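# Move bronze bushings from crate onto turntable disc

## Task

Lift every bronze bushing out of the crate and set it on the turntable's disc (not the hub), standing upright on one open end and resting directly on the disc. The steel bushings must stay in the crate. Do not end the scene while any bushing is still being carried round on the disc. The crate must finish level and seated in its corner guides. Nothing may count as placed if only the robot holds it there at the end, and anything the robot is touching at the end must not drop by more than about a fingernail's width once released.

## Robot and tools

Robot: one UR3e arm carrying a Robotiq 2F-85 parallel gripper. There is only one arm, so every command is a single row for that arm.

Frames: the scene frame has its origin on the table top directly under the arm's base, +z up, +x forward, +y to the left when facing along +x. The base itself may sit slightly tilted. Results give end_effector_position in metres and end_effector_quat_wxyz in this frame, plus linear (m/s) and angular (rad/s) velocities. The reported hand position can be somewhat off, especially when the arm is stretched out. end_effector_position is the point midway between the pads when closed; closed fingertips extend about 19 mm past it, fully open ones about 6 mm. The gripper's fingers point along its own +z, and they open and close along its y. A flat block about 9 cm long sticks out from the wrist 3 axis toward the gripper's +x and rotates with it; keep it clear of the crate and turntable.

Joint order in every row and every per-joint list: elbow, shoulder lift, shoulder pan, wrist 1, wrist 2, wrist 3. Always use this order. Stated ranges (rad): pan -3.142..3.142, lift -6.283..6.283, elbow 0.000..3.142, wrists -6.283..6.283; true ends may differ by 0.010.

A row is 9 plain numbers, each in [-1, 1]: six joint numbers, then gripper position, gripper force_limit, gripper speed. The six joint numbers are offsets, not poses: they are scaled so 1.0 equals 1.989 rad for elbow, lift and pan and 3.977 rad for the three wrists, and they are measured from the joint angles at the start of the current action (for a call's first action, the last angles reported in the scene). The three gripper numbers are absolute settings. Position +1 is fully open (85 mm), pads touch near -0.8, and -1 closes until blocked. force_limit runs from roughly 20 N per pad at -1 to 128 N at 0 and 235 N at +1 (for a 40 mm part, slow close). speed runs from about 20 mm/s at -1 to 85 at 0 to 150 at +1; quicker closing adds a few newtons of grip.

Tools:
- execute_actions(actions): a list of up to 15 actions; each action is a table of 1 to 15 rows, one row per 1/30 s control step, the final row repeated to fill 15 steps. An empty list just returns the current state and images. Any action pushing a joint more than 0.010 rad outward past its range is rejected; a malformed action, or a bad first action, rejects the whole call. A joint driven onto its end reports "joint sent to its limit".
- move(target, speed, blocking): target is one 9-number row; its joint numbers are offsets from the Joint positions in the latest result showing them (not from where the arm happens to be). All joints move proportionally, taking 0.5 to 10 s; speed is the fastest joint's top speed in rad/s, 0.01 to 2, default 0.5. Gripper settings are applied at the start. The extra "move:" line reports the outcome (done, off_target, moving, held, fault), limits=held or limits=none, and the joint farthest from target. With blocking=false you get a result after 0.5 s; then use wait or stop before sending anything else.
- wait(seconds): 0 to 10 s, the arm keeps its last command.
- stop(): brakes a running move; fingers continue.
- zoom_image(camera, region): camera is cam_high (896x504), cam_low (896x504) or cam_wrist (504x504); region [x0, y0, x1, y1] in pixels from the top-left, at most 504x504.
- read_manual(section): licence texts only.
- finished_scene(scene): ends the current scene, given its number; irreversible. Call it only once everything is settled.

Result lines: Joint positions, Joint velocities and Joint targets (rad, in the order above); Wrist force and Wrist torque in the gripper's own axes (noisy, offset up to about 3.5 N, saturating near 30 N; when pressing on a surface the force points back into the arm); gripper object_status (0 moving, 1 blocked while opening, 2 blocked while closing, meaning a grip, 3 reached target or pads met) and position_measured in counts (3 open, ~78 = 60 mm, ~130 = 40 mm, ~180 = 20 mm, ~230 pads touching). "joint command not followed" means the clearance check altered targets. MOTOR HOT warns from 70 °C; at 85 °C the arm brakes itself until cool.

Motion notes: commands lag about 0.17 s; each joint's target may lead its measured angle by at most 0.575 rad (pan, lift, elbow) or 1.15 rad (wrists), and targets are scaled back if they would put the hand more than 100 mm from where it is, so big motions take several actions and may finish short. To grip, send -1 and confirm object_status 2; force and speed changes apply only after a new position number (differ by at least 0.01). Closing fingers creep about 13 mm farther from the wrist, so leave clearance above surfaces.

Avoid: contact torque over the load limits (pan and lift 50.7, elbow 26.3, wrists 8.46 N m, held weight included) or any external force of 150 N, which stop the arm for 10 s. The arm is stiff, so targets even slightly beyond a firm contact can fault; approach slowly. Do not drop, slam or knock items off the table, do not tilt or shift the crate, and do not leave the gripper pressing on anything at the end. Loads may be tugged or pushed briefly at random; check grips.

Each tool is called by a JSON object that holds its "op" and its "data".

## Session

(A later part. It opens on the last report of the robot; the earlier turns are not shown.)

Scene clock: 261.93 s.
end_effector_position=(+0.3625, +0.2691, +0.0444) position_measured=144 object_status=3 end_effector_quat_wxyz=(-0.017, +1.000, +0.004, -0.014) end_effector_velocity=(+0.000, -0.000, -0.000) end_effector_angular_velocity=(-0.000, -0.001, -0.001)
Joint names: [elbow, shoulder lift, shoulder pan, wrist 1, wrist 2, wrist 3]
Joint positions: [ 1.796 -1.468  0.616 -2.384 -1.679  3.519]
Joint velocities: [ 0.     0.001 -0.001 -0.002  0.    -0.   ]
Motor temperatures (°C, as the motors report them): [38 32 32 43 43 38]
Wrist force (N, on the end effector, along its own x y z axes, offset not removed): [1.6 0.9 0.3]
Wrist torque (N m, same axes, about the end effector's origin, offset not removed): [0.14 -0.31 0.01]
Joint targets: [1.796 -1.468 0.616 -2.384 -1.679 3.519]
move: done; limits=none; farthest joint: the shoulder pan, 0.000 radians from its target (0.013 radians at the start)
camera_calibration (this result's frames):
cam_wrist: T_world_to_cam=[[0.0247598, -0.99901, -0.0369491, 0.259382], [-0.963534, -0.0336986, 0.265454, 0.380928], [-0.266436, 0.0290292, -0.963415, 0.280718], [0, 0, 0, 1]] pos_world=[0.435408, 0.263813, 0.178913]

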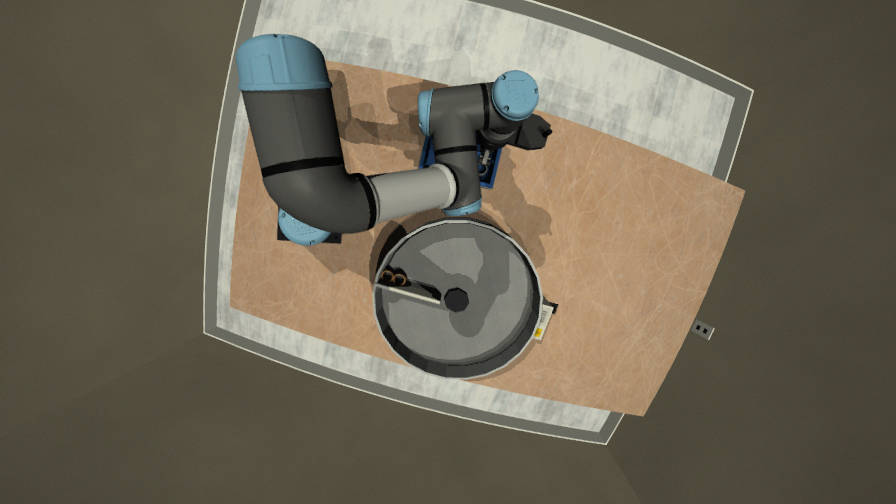

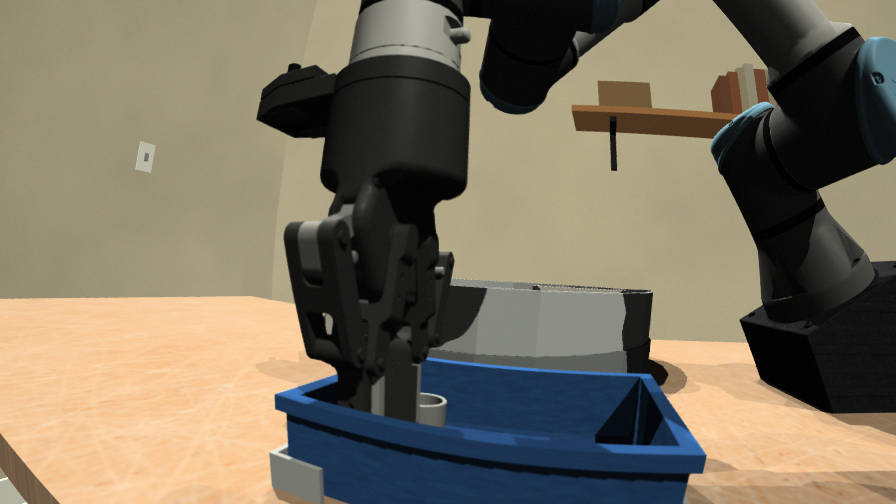

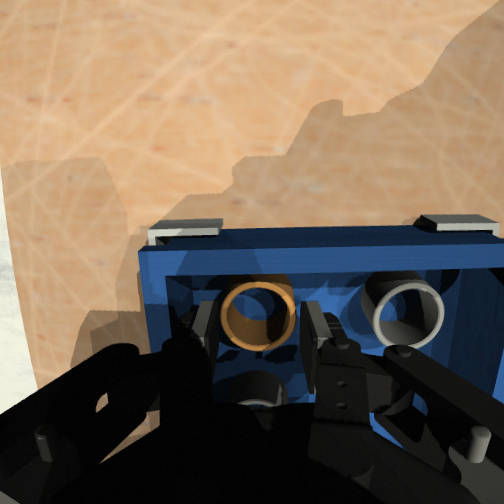

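No contact. Lower 4 mm more while closing slowly.

{"op": "move", "data": {"target": [0.004,0.0045,0,-0.0042,0,0,-0.12,0,0], "speed": 0.05}}

{"op": "move", "data": {"target": [0,0,0,0,0,0,-1,-0.5,-0.5]}}

Scene clock: 271.93 s.
end_effector_position=(+0.3615, +0.2692, +0.0408) position_measured=144 object_status=3 end_effector_quat_wxyz=(-0.017, +1.000, +0.004, -0.014) end_effector_velocity=(-0.000, -0.000, -0.001) end_effector_angular_velocity=(-0.001, +0.000, -0.001)
Joint names: [elbow, shoulder lift, shoulder pan, wrist 1, wrist 2, wrist 3]
Joint positions: [ 1.804 -1.459  0.616 -2.401 -1.679  3.519]
Joint velocities: [ 0.002  0.001 -0.001 -0.002 -0.     0.   ]
Motor temperatures (°C, as the motors report them): [38 32 32 43 43 38]
Wrist force (N, on the end effector, along its own x y z axes, offset not removed): [0.3 1.6 0.7]
Wrist torque (N m, same axes, about the end effector's origin, offset not removed): [0.20 -0.05 0.03]
Joint targets: [1.804 -1.459 0.616 -2.401 -1.679 3.519]
move: done; limits=none; farthest joint: the shoulder pan, 0.000 radians from its target (0.000 radians at the start)
camera_calibration (this result's frames):
cam_wrist: T_world_to_cam=[[0.0247837, -0.999012, -0.0368796, 0.259414], [-0.963485, -0.0337084, 0.265632, 0.380854], [-0.266613, 0.0289496, -0.963369, 0.277064], [0, 0, 0, 1]] pos_world=[0.434386, 0.263975, 0.175315]

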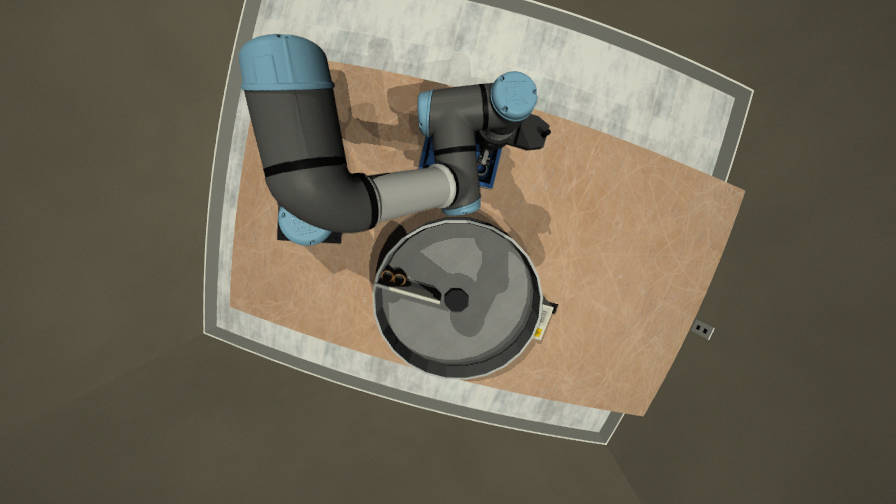

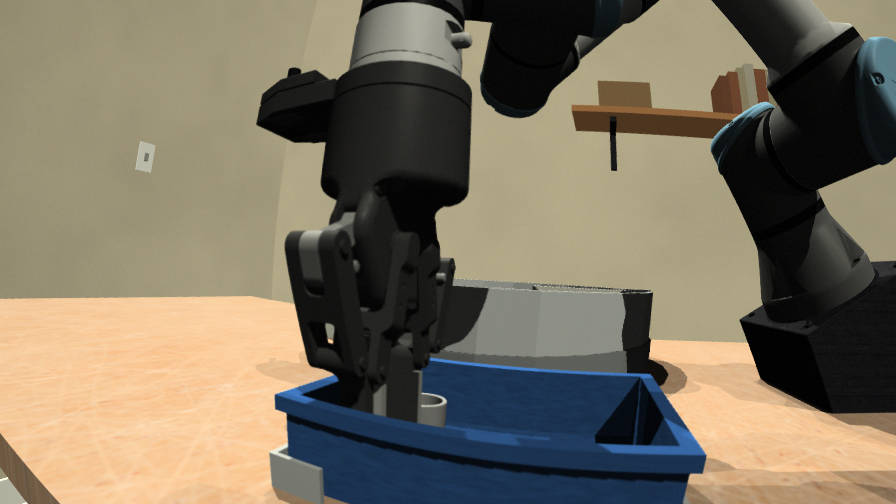

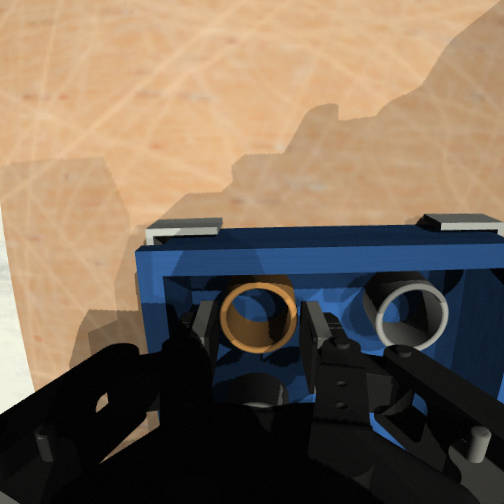

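Scene clock: 272.43 s.
end_effector_position=(+0.3614, +0.2692, +0.0408) position_measured=156 object_status=2 end_effector_quat_wxyz=(-0.017, +1.000, +0.004, -0.014) end_effector_velocity=(-0.001, +0.000, -0.000) end_effector_angular_velocity=(-0.000, +0.001, +0.001)
Joint names: [elbow, shoulder lift, shoulder pan, wrist 1, wrist 2, wrist 3]
Joint positions: [ 1.804 -1.459  0.616 -2.401 -1.679  3.519]
Joint velocities: [ 0.001  0.     0.001 -0.     0.     0.   ]
Motor temperatures (°C, as the motors report them): [38 32 32 43 43 38]
Wrist force (N, on the end effector, along its own x y z axes, offset not removed): [-1.9 3.0 -12.7]
Wrist torque (N m, same axes, about the end effector's origin, offset not removed): [0.09 -0.17 0.01]
Joint targets: [1.804 -1.459 0.616 -2.401 -1.679 3.519]
move: done; limits=none; farthest joint: the shoulder pan, 0.000 radians from its target (0.000 radians at the start)
camera_calibration (this result's frames):
cam_wrist: T_world_to_cam=[[0.0248089, -0.999011, -0.0369034, 0.259419], [-0.963489, -0.0337385, 0.265613, 0.380861], [-0.266595, 0.0289665, -0.963373, 0.277043], [0, 0, 0, 1]] pos_world=[0.434378, 0.263987, 0.175307]

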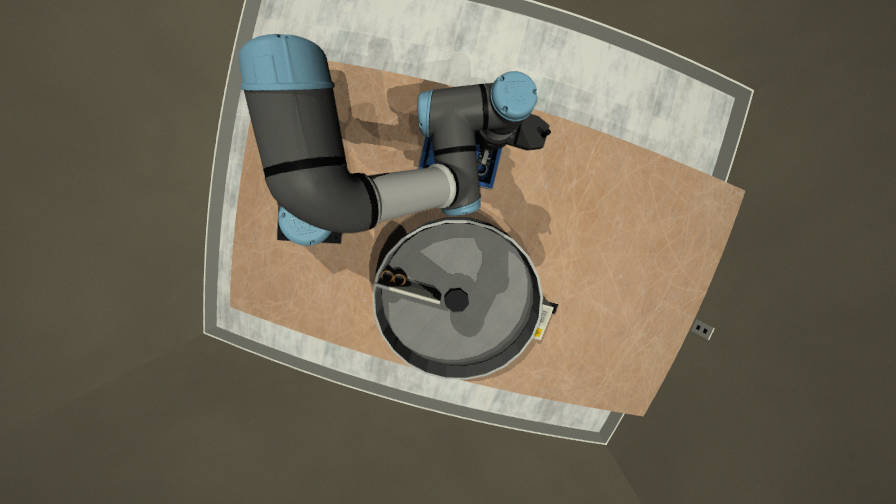

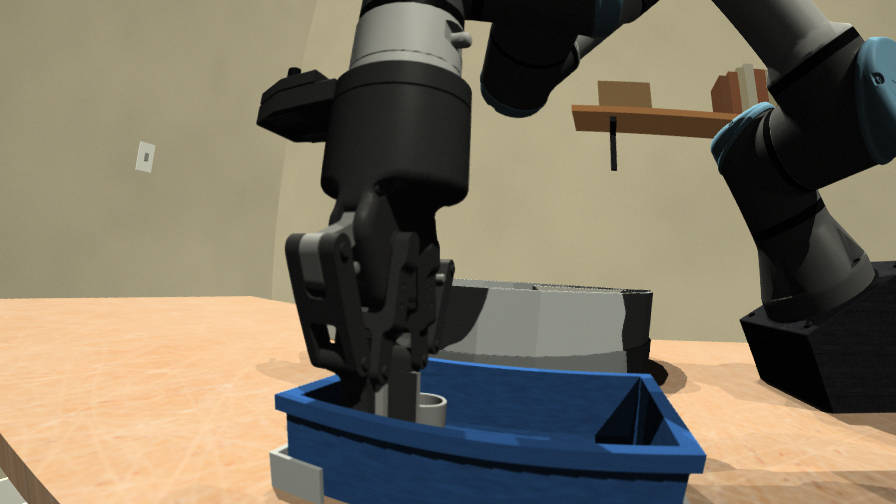

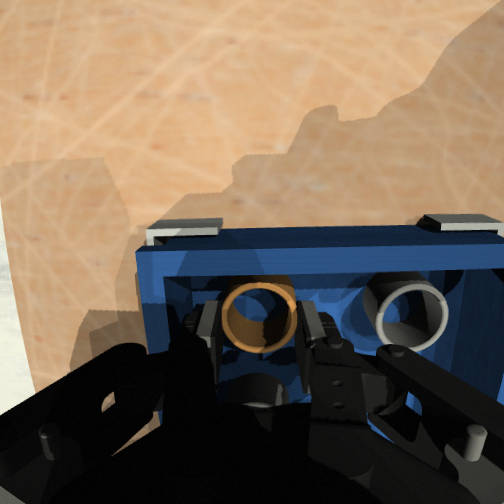

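{"op": "move", "data": {"target": [-0.052,-0.0965,0.014,0.0747,-0.004,0,-1,-0.5,-0.5], "speed": 0.5}}

{"op": "move", "data": {"target": [-0.044,-0.12,0,0.09,0,0,-1,-0.5,-0.5], "speed": 1}}

{"op": "move", "data": {"target": [0.03,-0.1,-0.729,0.099,0.145,-0.036,-1,-0.5,-0.5], "speed": 1.2}}

{"op": "move", "data": {"target": [0.1485,0.05,0.088,-0.119,-0.0103,0,-1,-0.5,-0.5], "speed": 0.5}}

Scene clock: 280.30 s.
end_effector_position=(+0.3599, +0.2640, +0.1138) position_measured=156 object_status=2 end_effector_quat_wxyz=(-0.016, +1.000, +0.016, -0.013) end_effector_velocity=(-0.000, +0.000, +0.001) end_effector_angular_velocity=(+0.000, -0.000, +0.001)
Joint names: [elbow, shoulder lift, shoulder pan, wrist 1, wrist 2, wrist 3]
Joint positions: [ 1.701 -1.651  0.644 -2.104 -1.694  3.519]
Joint velocities: [-0.001 -0.002  0.001  0.002 -0.    -0.   ]
Motor temperatures (°C, as the motors report them): [38 32 32 43 43 38]
Wrist force (N, on the end effector, along its own x y z axes, offset not removed): [1.3 1.9 0.0]
Wrist torque (N m, same axes, about the end effector's origin, offset not removed): [0.23 -0.25 -0.02]
Joint targets: [1.700 -1.651 0.644 -2.104 -1.694 3.519]
move: done; limits=none; farthest joint: the shoulder pan, 0.000 radians from its target (0.028 radians at the start)
camera_calibration (this result's frames):
cam_wrist: T_world_to_cam=[[0.0495104, -0.998154, -0.0351685, 0.247597], [-0.963143, -0.0570358, 0.262874, 0.36615], [-0.264394, 0.0208573, -0.964189, 0.348499], [0, 0, 0, 1]] pos_world=[0.432538, 0.260754, 0.248475]

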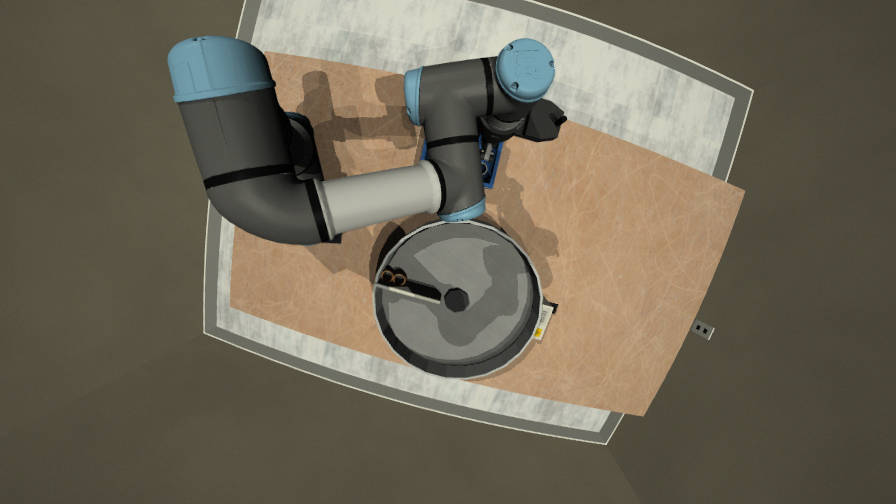

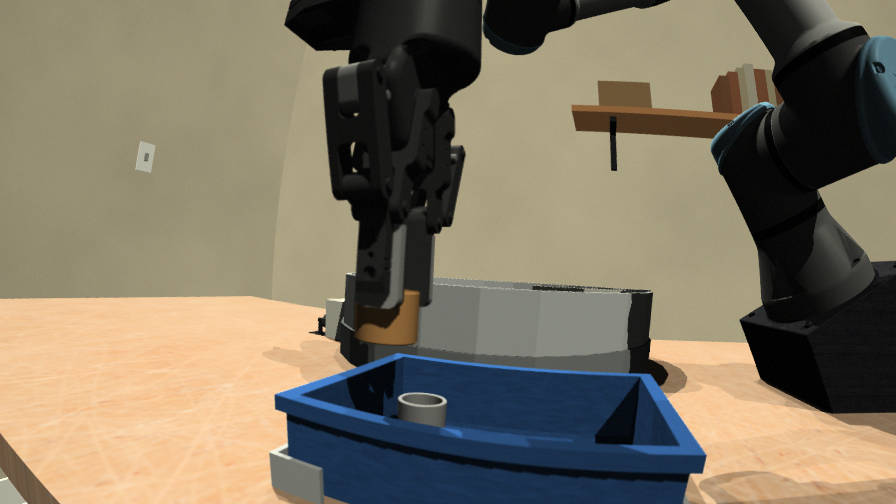

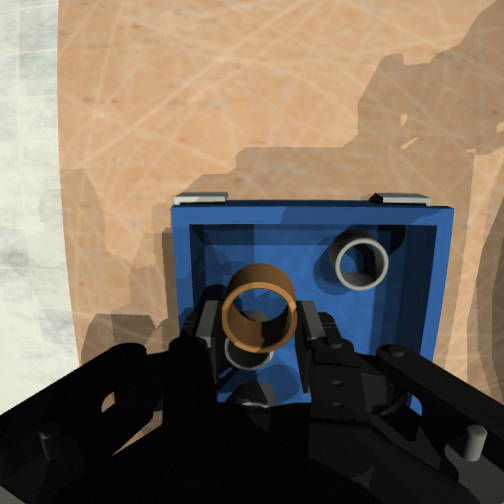

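Scene clock: 281.43 s.
end_effector_position=(+0.3301, +0.2372, +0.1913) position_measured=156 object_status=2 end_effector_quat_wxyz=(-0.010, +0.999, +0.018, -0.027) end_effector_velocity=(-0.001, -0.000, +0.000) end_effector_angular_velocity=(-0.000, +0.002, +0.001)
Joint names: [elbow, shoulder lift, shoulder pan, wrist 1, wrist 2, wrist 3]
Joint positions: [ 1.613 -1.889  0.644 -1.746 -1.694  3.519]
Joint velocities: [ 0.001 -0.001  0.001  0.002  0.    -0.   ]
Motor temperatures (°C, as the motors report them): [38 32 32 43 43 38]
Wrist force (N, on the end effector, along its own x y z axes, offset not removed): [0.5 1.9 0.6]
Wrist torque (N m, same axes, about the end effector's origin, offset not removed): [0.24 -0.08 -0.01]
Joint targets: [1.613 -1.890 0.644 -1.746 -1.694 3.519]
move: done; limits=none; farthest joint: the shoulder pan, 0.000 radians from its target (0.000 radians at the start)
camera_calibration (this result's frames):
cam_wrist: T_world_to_cam=[[0.0538275, -0.998256, -0.0242392, 0.221583], [-0.954858, -0.058559, 0.291233, 0.307768], [-0.292144, 0.00746865, -0.956345, 0.426798], [0, 0, 0, 1]] pos_world=[0.406634, 0.236032, 0.323905]

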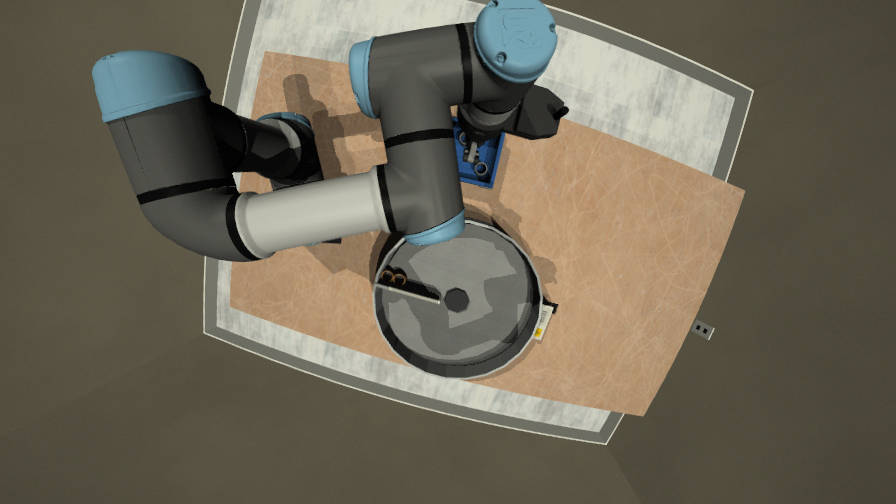

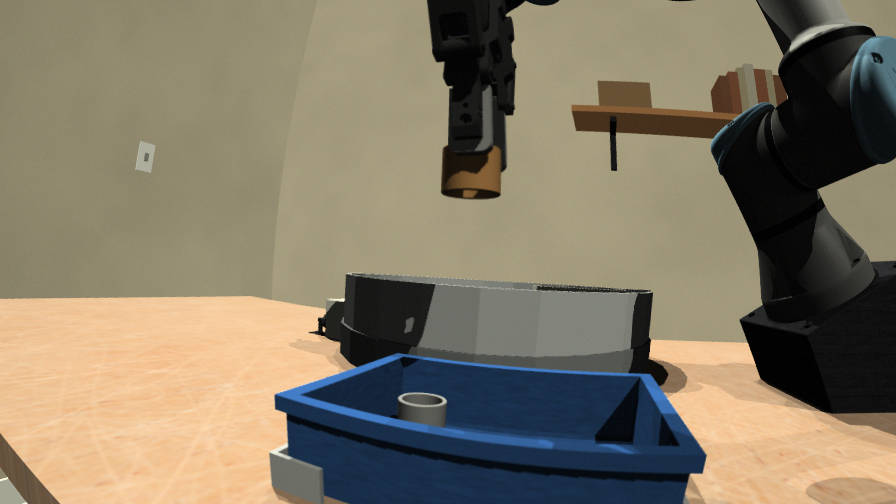

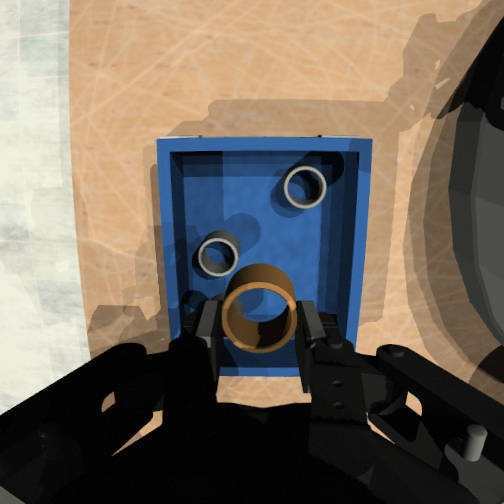

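Scene clock: 283.47 s.
end_effector_position=(+0.3926, -0.0308, +0.1626) position_measured=156 object_status=2 end_effector_quat_wxyz=(-0.003, +0.826, -0.564, -0.022) end_effector_velocity=(+0.000, -0.001, +0.000) end_effector_angular_velocity=(-0.001, -0.001, -0.003)
Joint names: [elbow, shoulder lift, shoulder pan, wrist 1, wrist 2, wrist 3]
Joint positions: [ 1.673 -2.088 -0.806 -1.352 -1.118  3.376]
Joint velocities: [ 0.    -0.    -0.004  0.001  0.001 -0.   ]
Motor temperatures (°C, as the motors report them): [38 32 32 43 43 38]
Wrist force (N, on the end effector, along its own x y z axes, offset not removed): [1.0 1.8 1.0]
Wrist torque (N m, same axes, about the end effector's origin, offset not removed): [0.23 -0.19 0.01]
Joint targets: [1.673 -2.088 -0.806 -1.352 -1.118 3.376]
move: done; limits=none; farthest joint: the wrist 2, 0.001 radians from its target (0.577 radians at the start)
camera_calibration (this result's frames):
cam_wrist: T_world_to_cam=[[-0.924356, -0.381164, 0.0167459, 0.346305], [-0.361824, 0.889689, 0.278454, 0.158563], [-0.121035, 0.251331, -0.960304, 0.360576], [0, 0, 0, 1]] pos_world=[0.421123, -0.099697, 0.296311]

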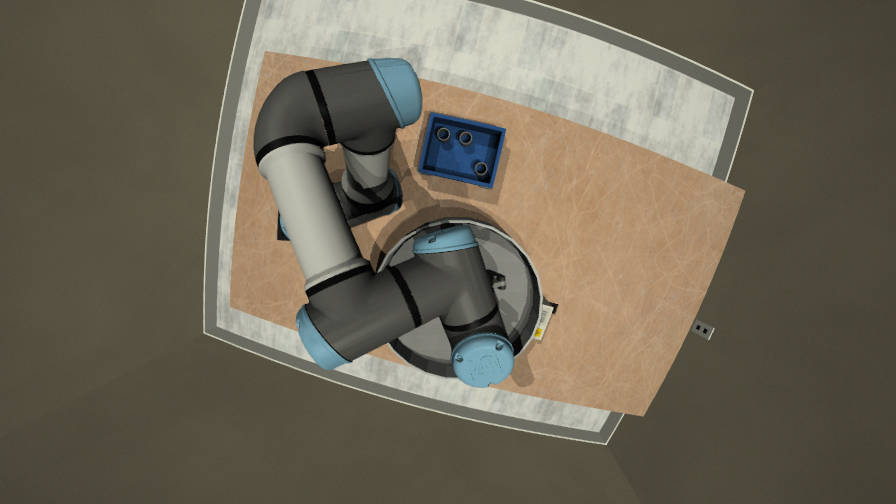

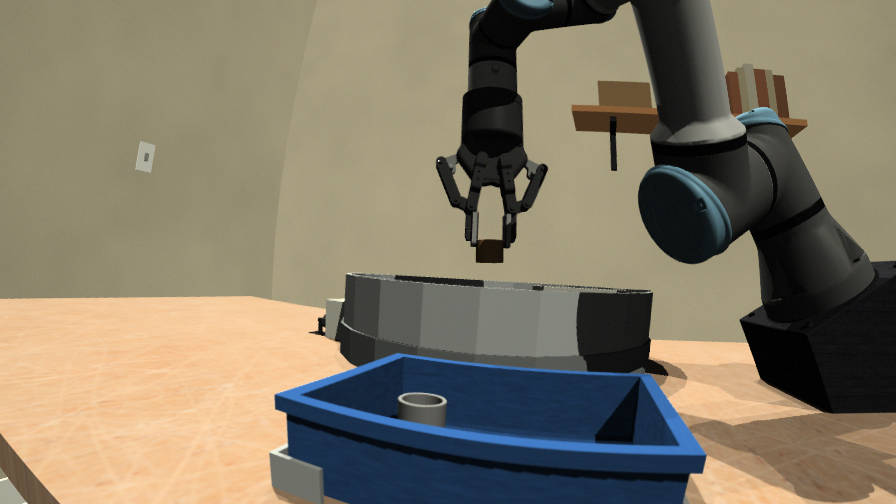

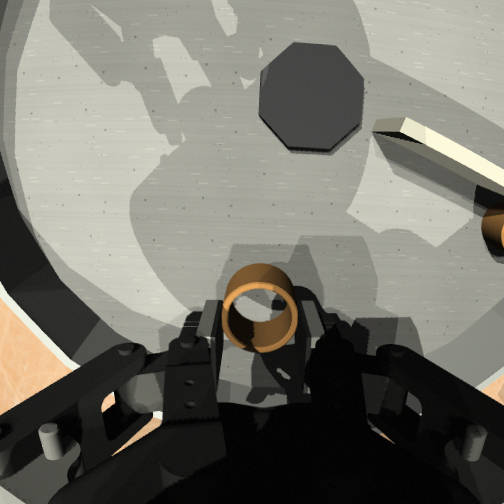

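Scene clock: 285.07 s.
end_effector_position=(+0.3902, -0.0279, +0.0899) position_measured=156 object_status=2 end_effector_quat_wxyz=(-0.006, +0.875, -0.484, -0.022) end_effector_velocity=(-0.000, -0.000, -0.000) end_effector_angular_velocity=(-0.000, -0.000, +0.000)
Joint names: [elbow, shoulder lift, shoulder pan, wrist 1, wrist 2, wrist 3]
Joint positions: [ 1.968 -1.989 -0.631 -1.826 -1.159  3.376]
Joint velocities: [ 0.001  0.001  0.    -0.002 -0.     0.   ]
Motor temperatures (°C, as the motors report them): [38 32 32 43 43 38]
Wrist force (N, on the end effector, along its own x y z axes, offset not removed): [0.9 1.6 0.7]
Wrist torque (N m, same axes, about the end effector's origin, offset not removed): [0.23 -0.17 0.02]
Joint targets: [1.968 -1.989 -0.631 -1.826 -1.159 3.376]
move: done; limits=none; farthest joint: the shoulder pan, 0.000 radians from its target (0.175 radians at the start)
camera_calibration (this result's frames):
cam_wrist: T_world_to_cam=[[-0.837418, -0.546495, 0.00867514, 0.308596], [-0.522395, 0.804955, 0.281337, 0.235404], [-0.160732, 0.231065, -0.95957, 0.30457], [0, 0, 0, 1]] pos_world=[0.430352, -0.0912187, 0.223352]

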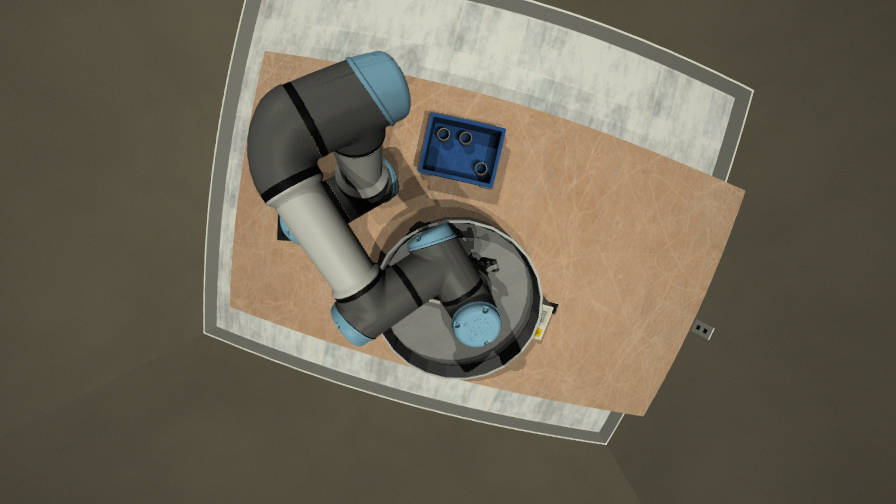

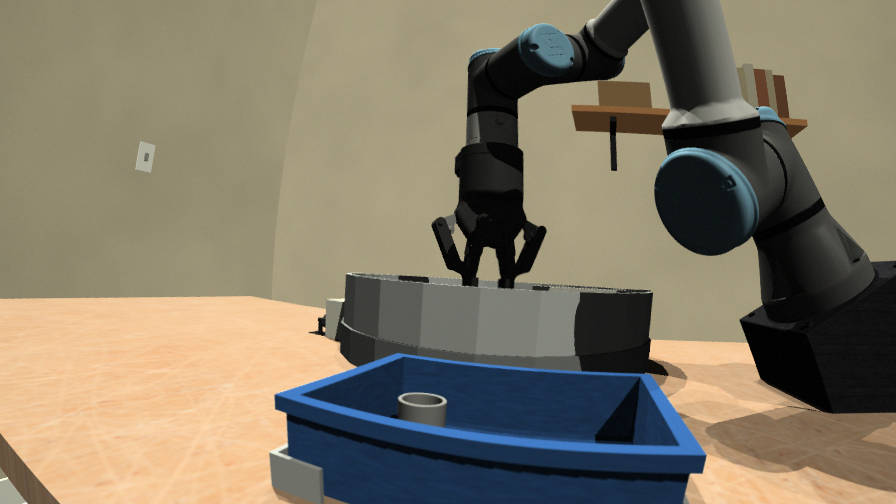

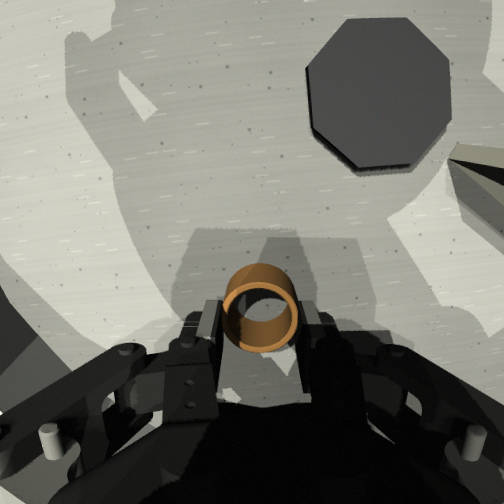

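{"op": "move", "data": {"target": [0.01,0.0045,0.005,-0.0083,0,0,-1,-0.5,-0.5], "speed": 0.05}}

Scene clock: 288.40 s.
end_effector_position=(+0.3899, -0.0269, +0.0847) position_measured=156 object_status=2 end_effector_quat_wxyz=(-0.007, +0.877, -0.480, -0.021) end_effector_velocity=(+0.000, +0.000, -0.000) end_effector_angular_velocity=(-0.000, -0.000, +0.001)
Joint names: [elbow, shoulder lift, shoulder pan, wrist 1, wrist 2, wrist 3]
Joint positions: [ 1.988 -1.98  -0.621 -1.858 -1.159  3.376]
Joint velocities: [ 0.001  0.001  0.001 -0.003  0.     0.   ]
Motor temperatures (°C, as the motors report them): [38 32 32 43 43 38]
Wrist force (N, on the end effector, along its own x y z axes, offset not removed): [-2.6 4.8 -30.0]
Wrist torque (N m, same axes, about the end effector's origin, offset not removed): [0.27 0.06 0.07]
Joint targets: [1.988 -1.980 -0.621 -1.859 -1.159 3.376]
move: done; limits=none; farthest joint: the wrist 1, 0.001 radians from its target (0.033 radians at the start)
camera_calibration (this result's frames):
cam_wrist: T_world_to_cam=[[-0.831794, -0.555056, 0.0055759, 0.306799], [-0.531239, 0.798934, 0.28194, 0.239085], [-0.160947, 0.231554, -0.959416, 0.299376], [0, 0, 0, 1]] pos_world=[0.430389, -0.0900443, 0.218107]

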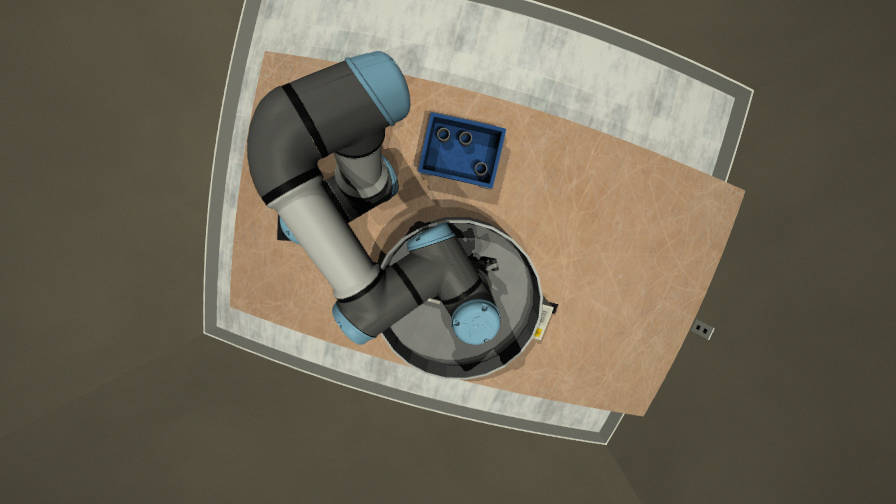

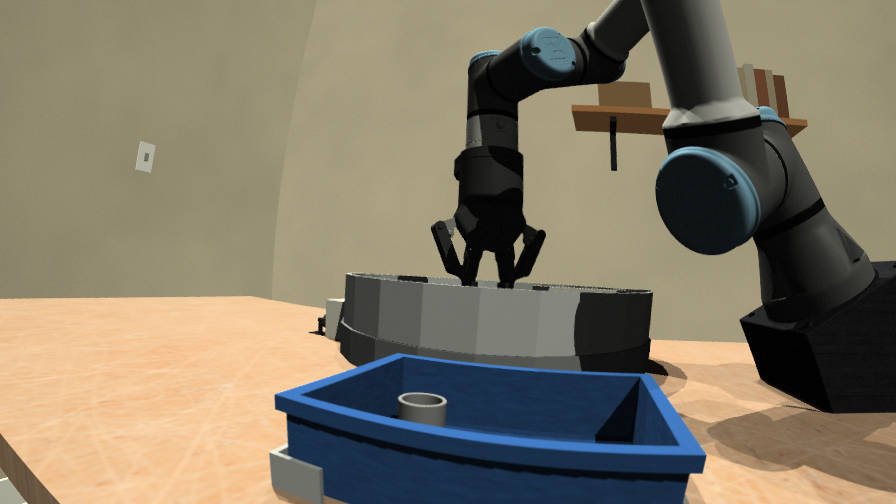

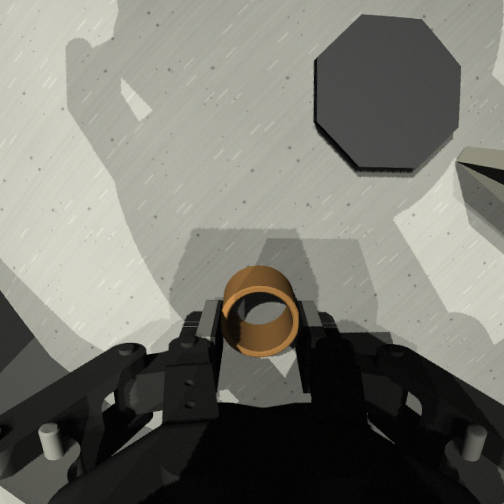

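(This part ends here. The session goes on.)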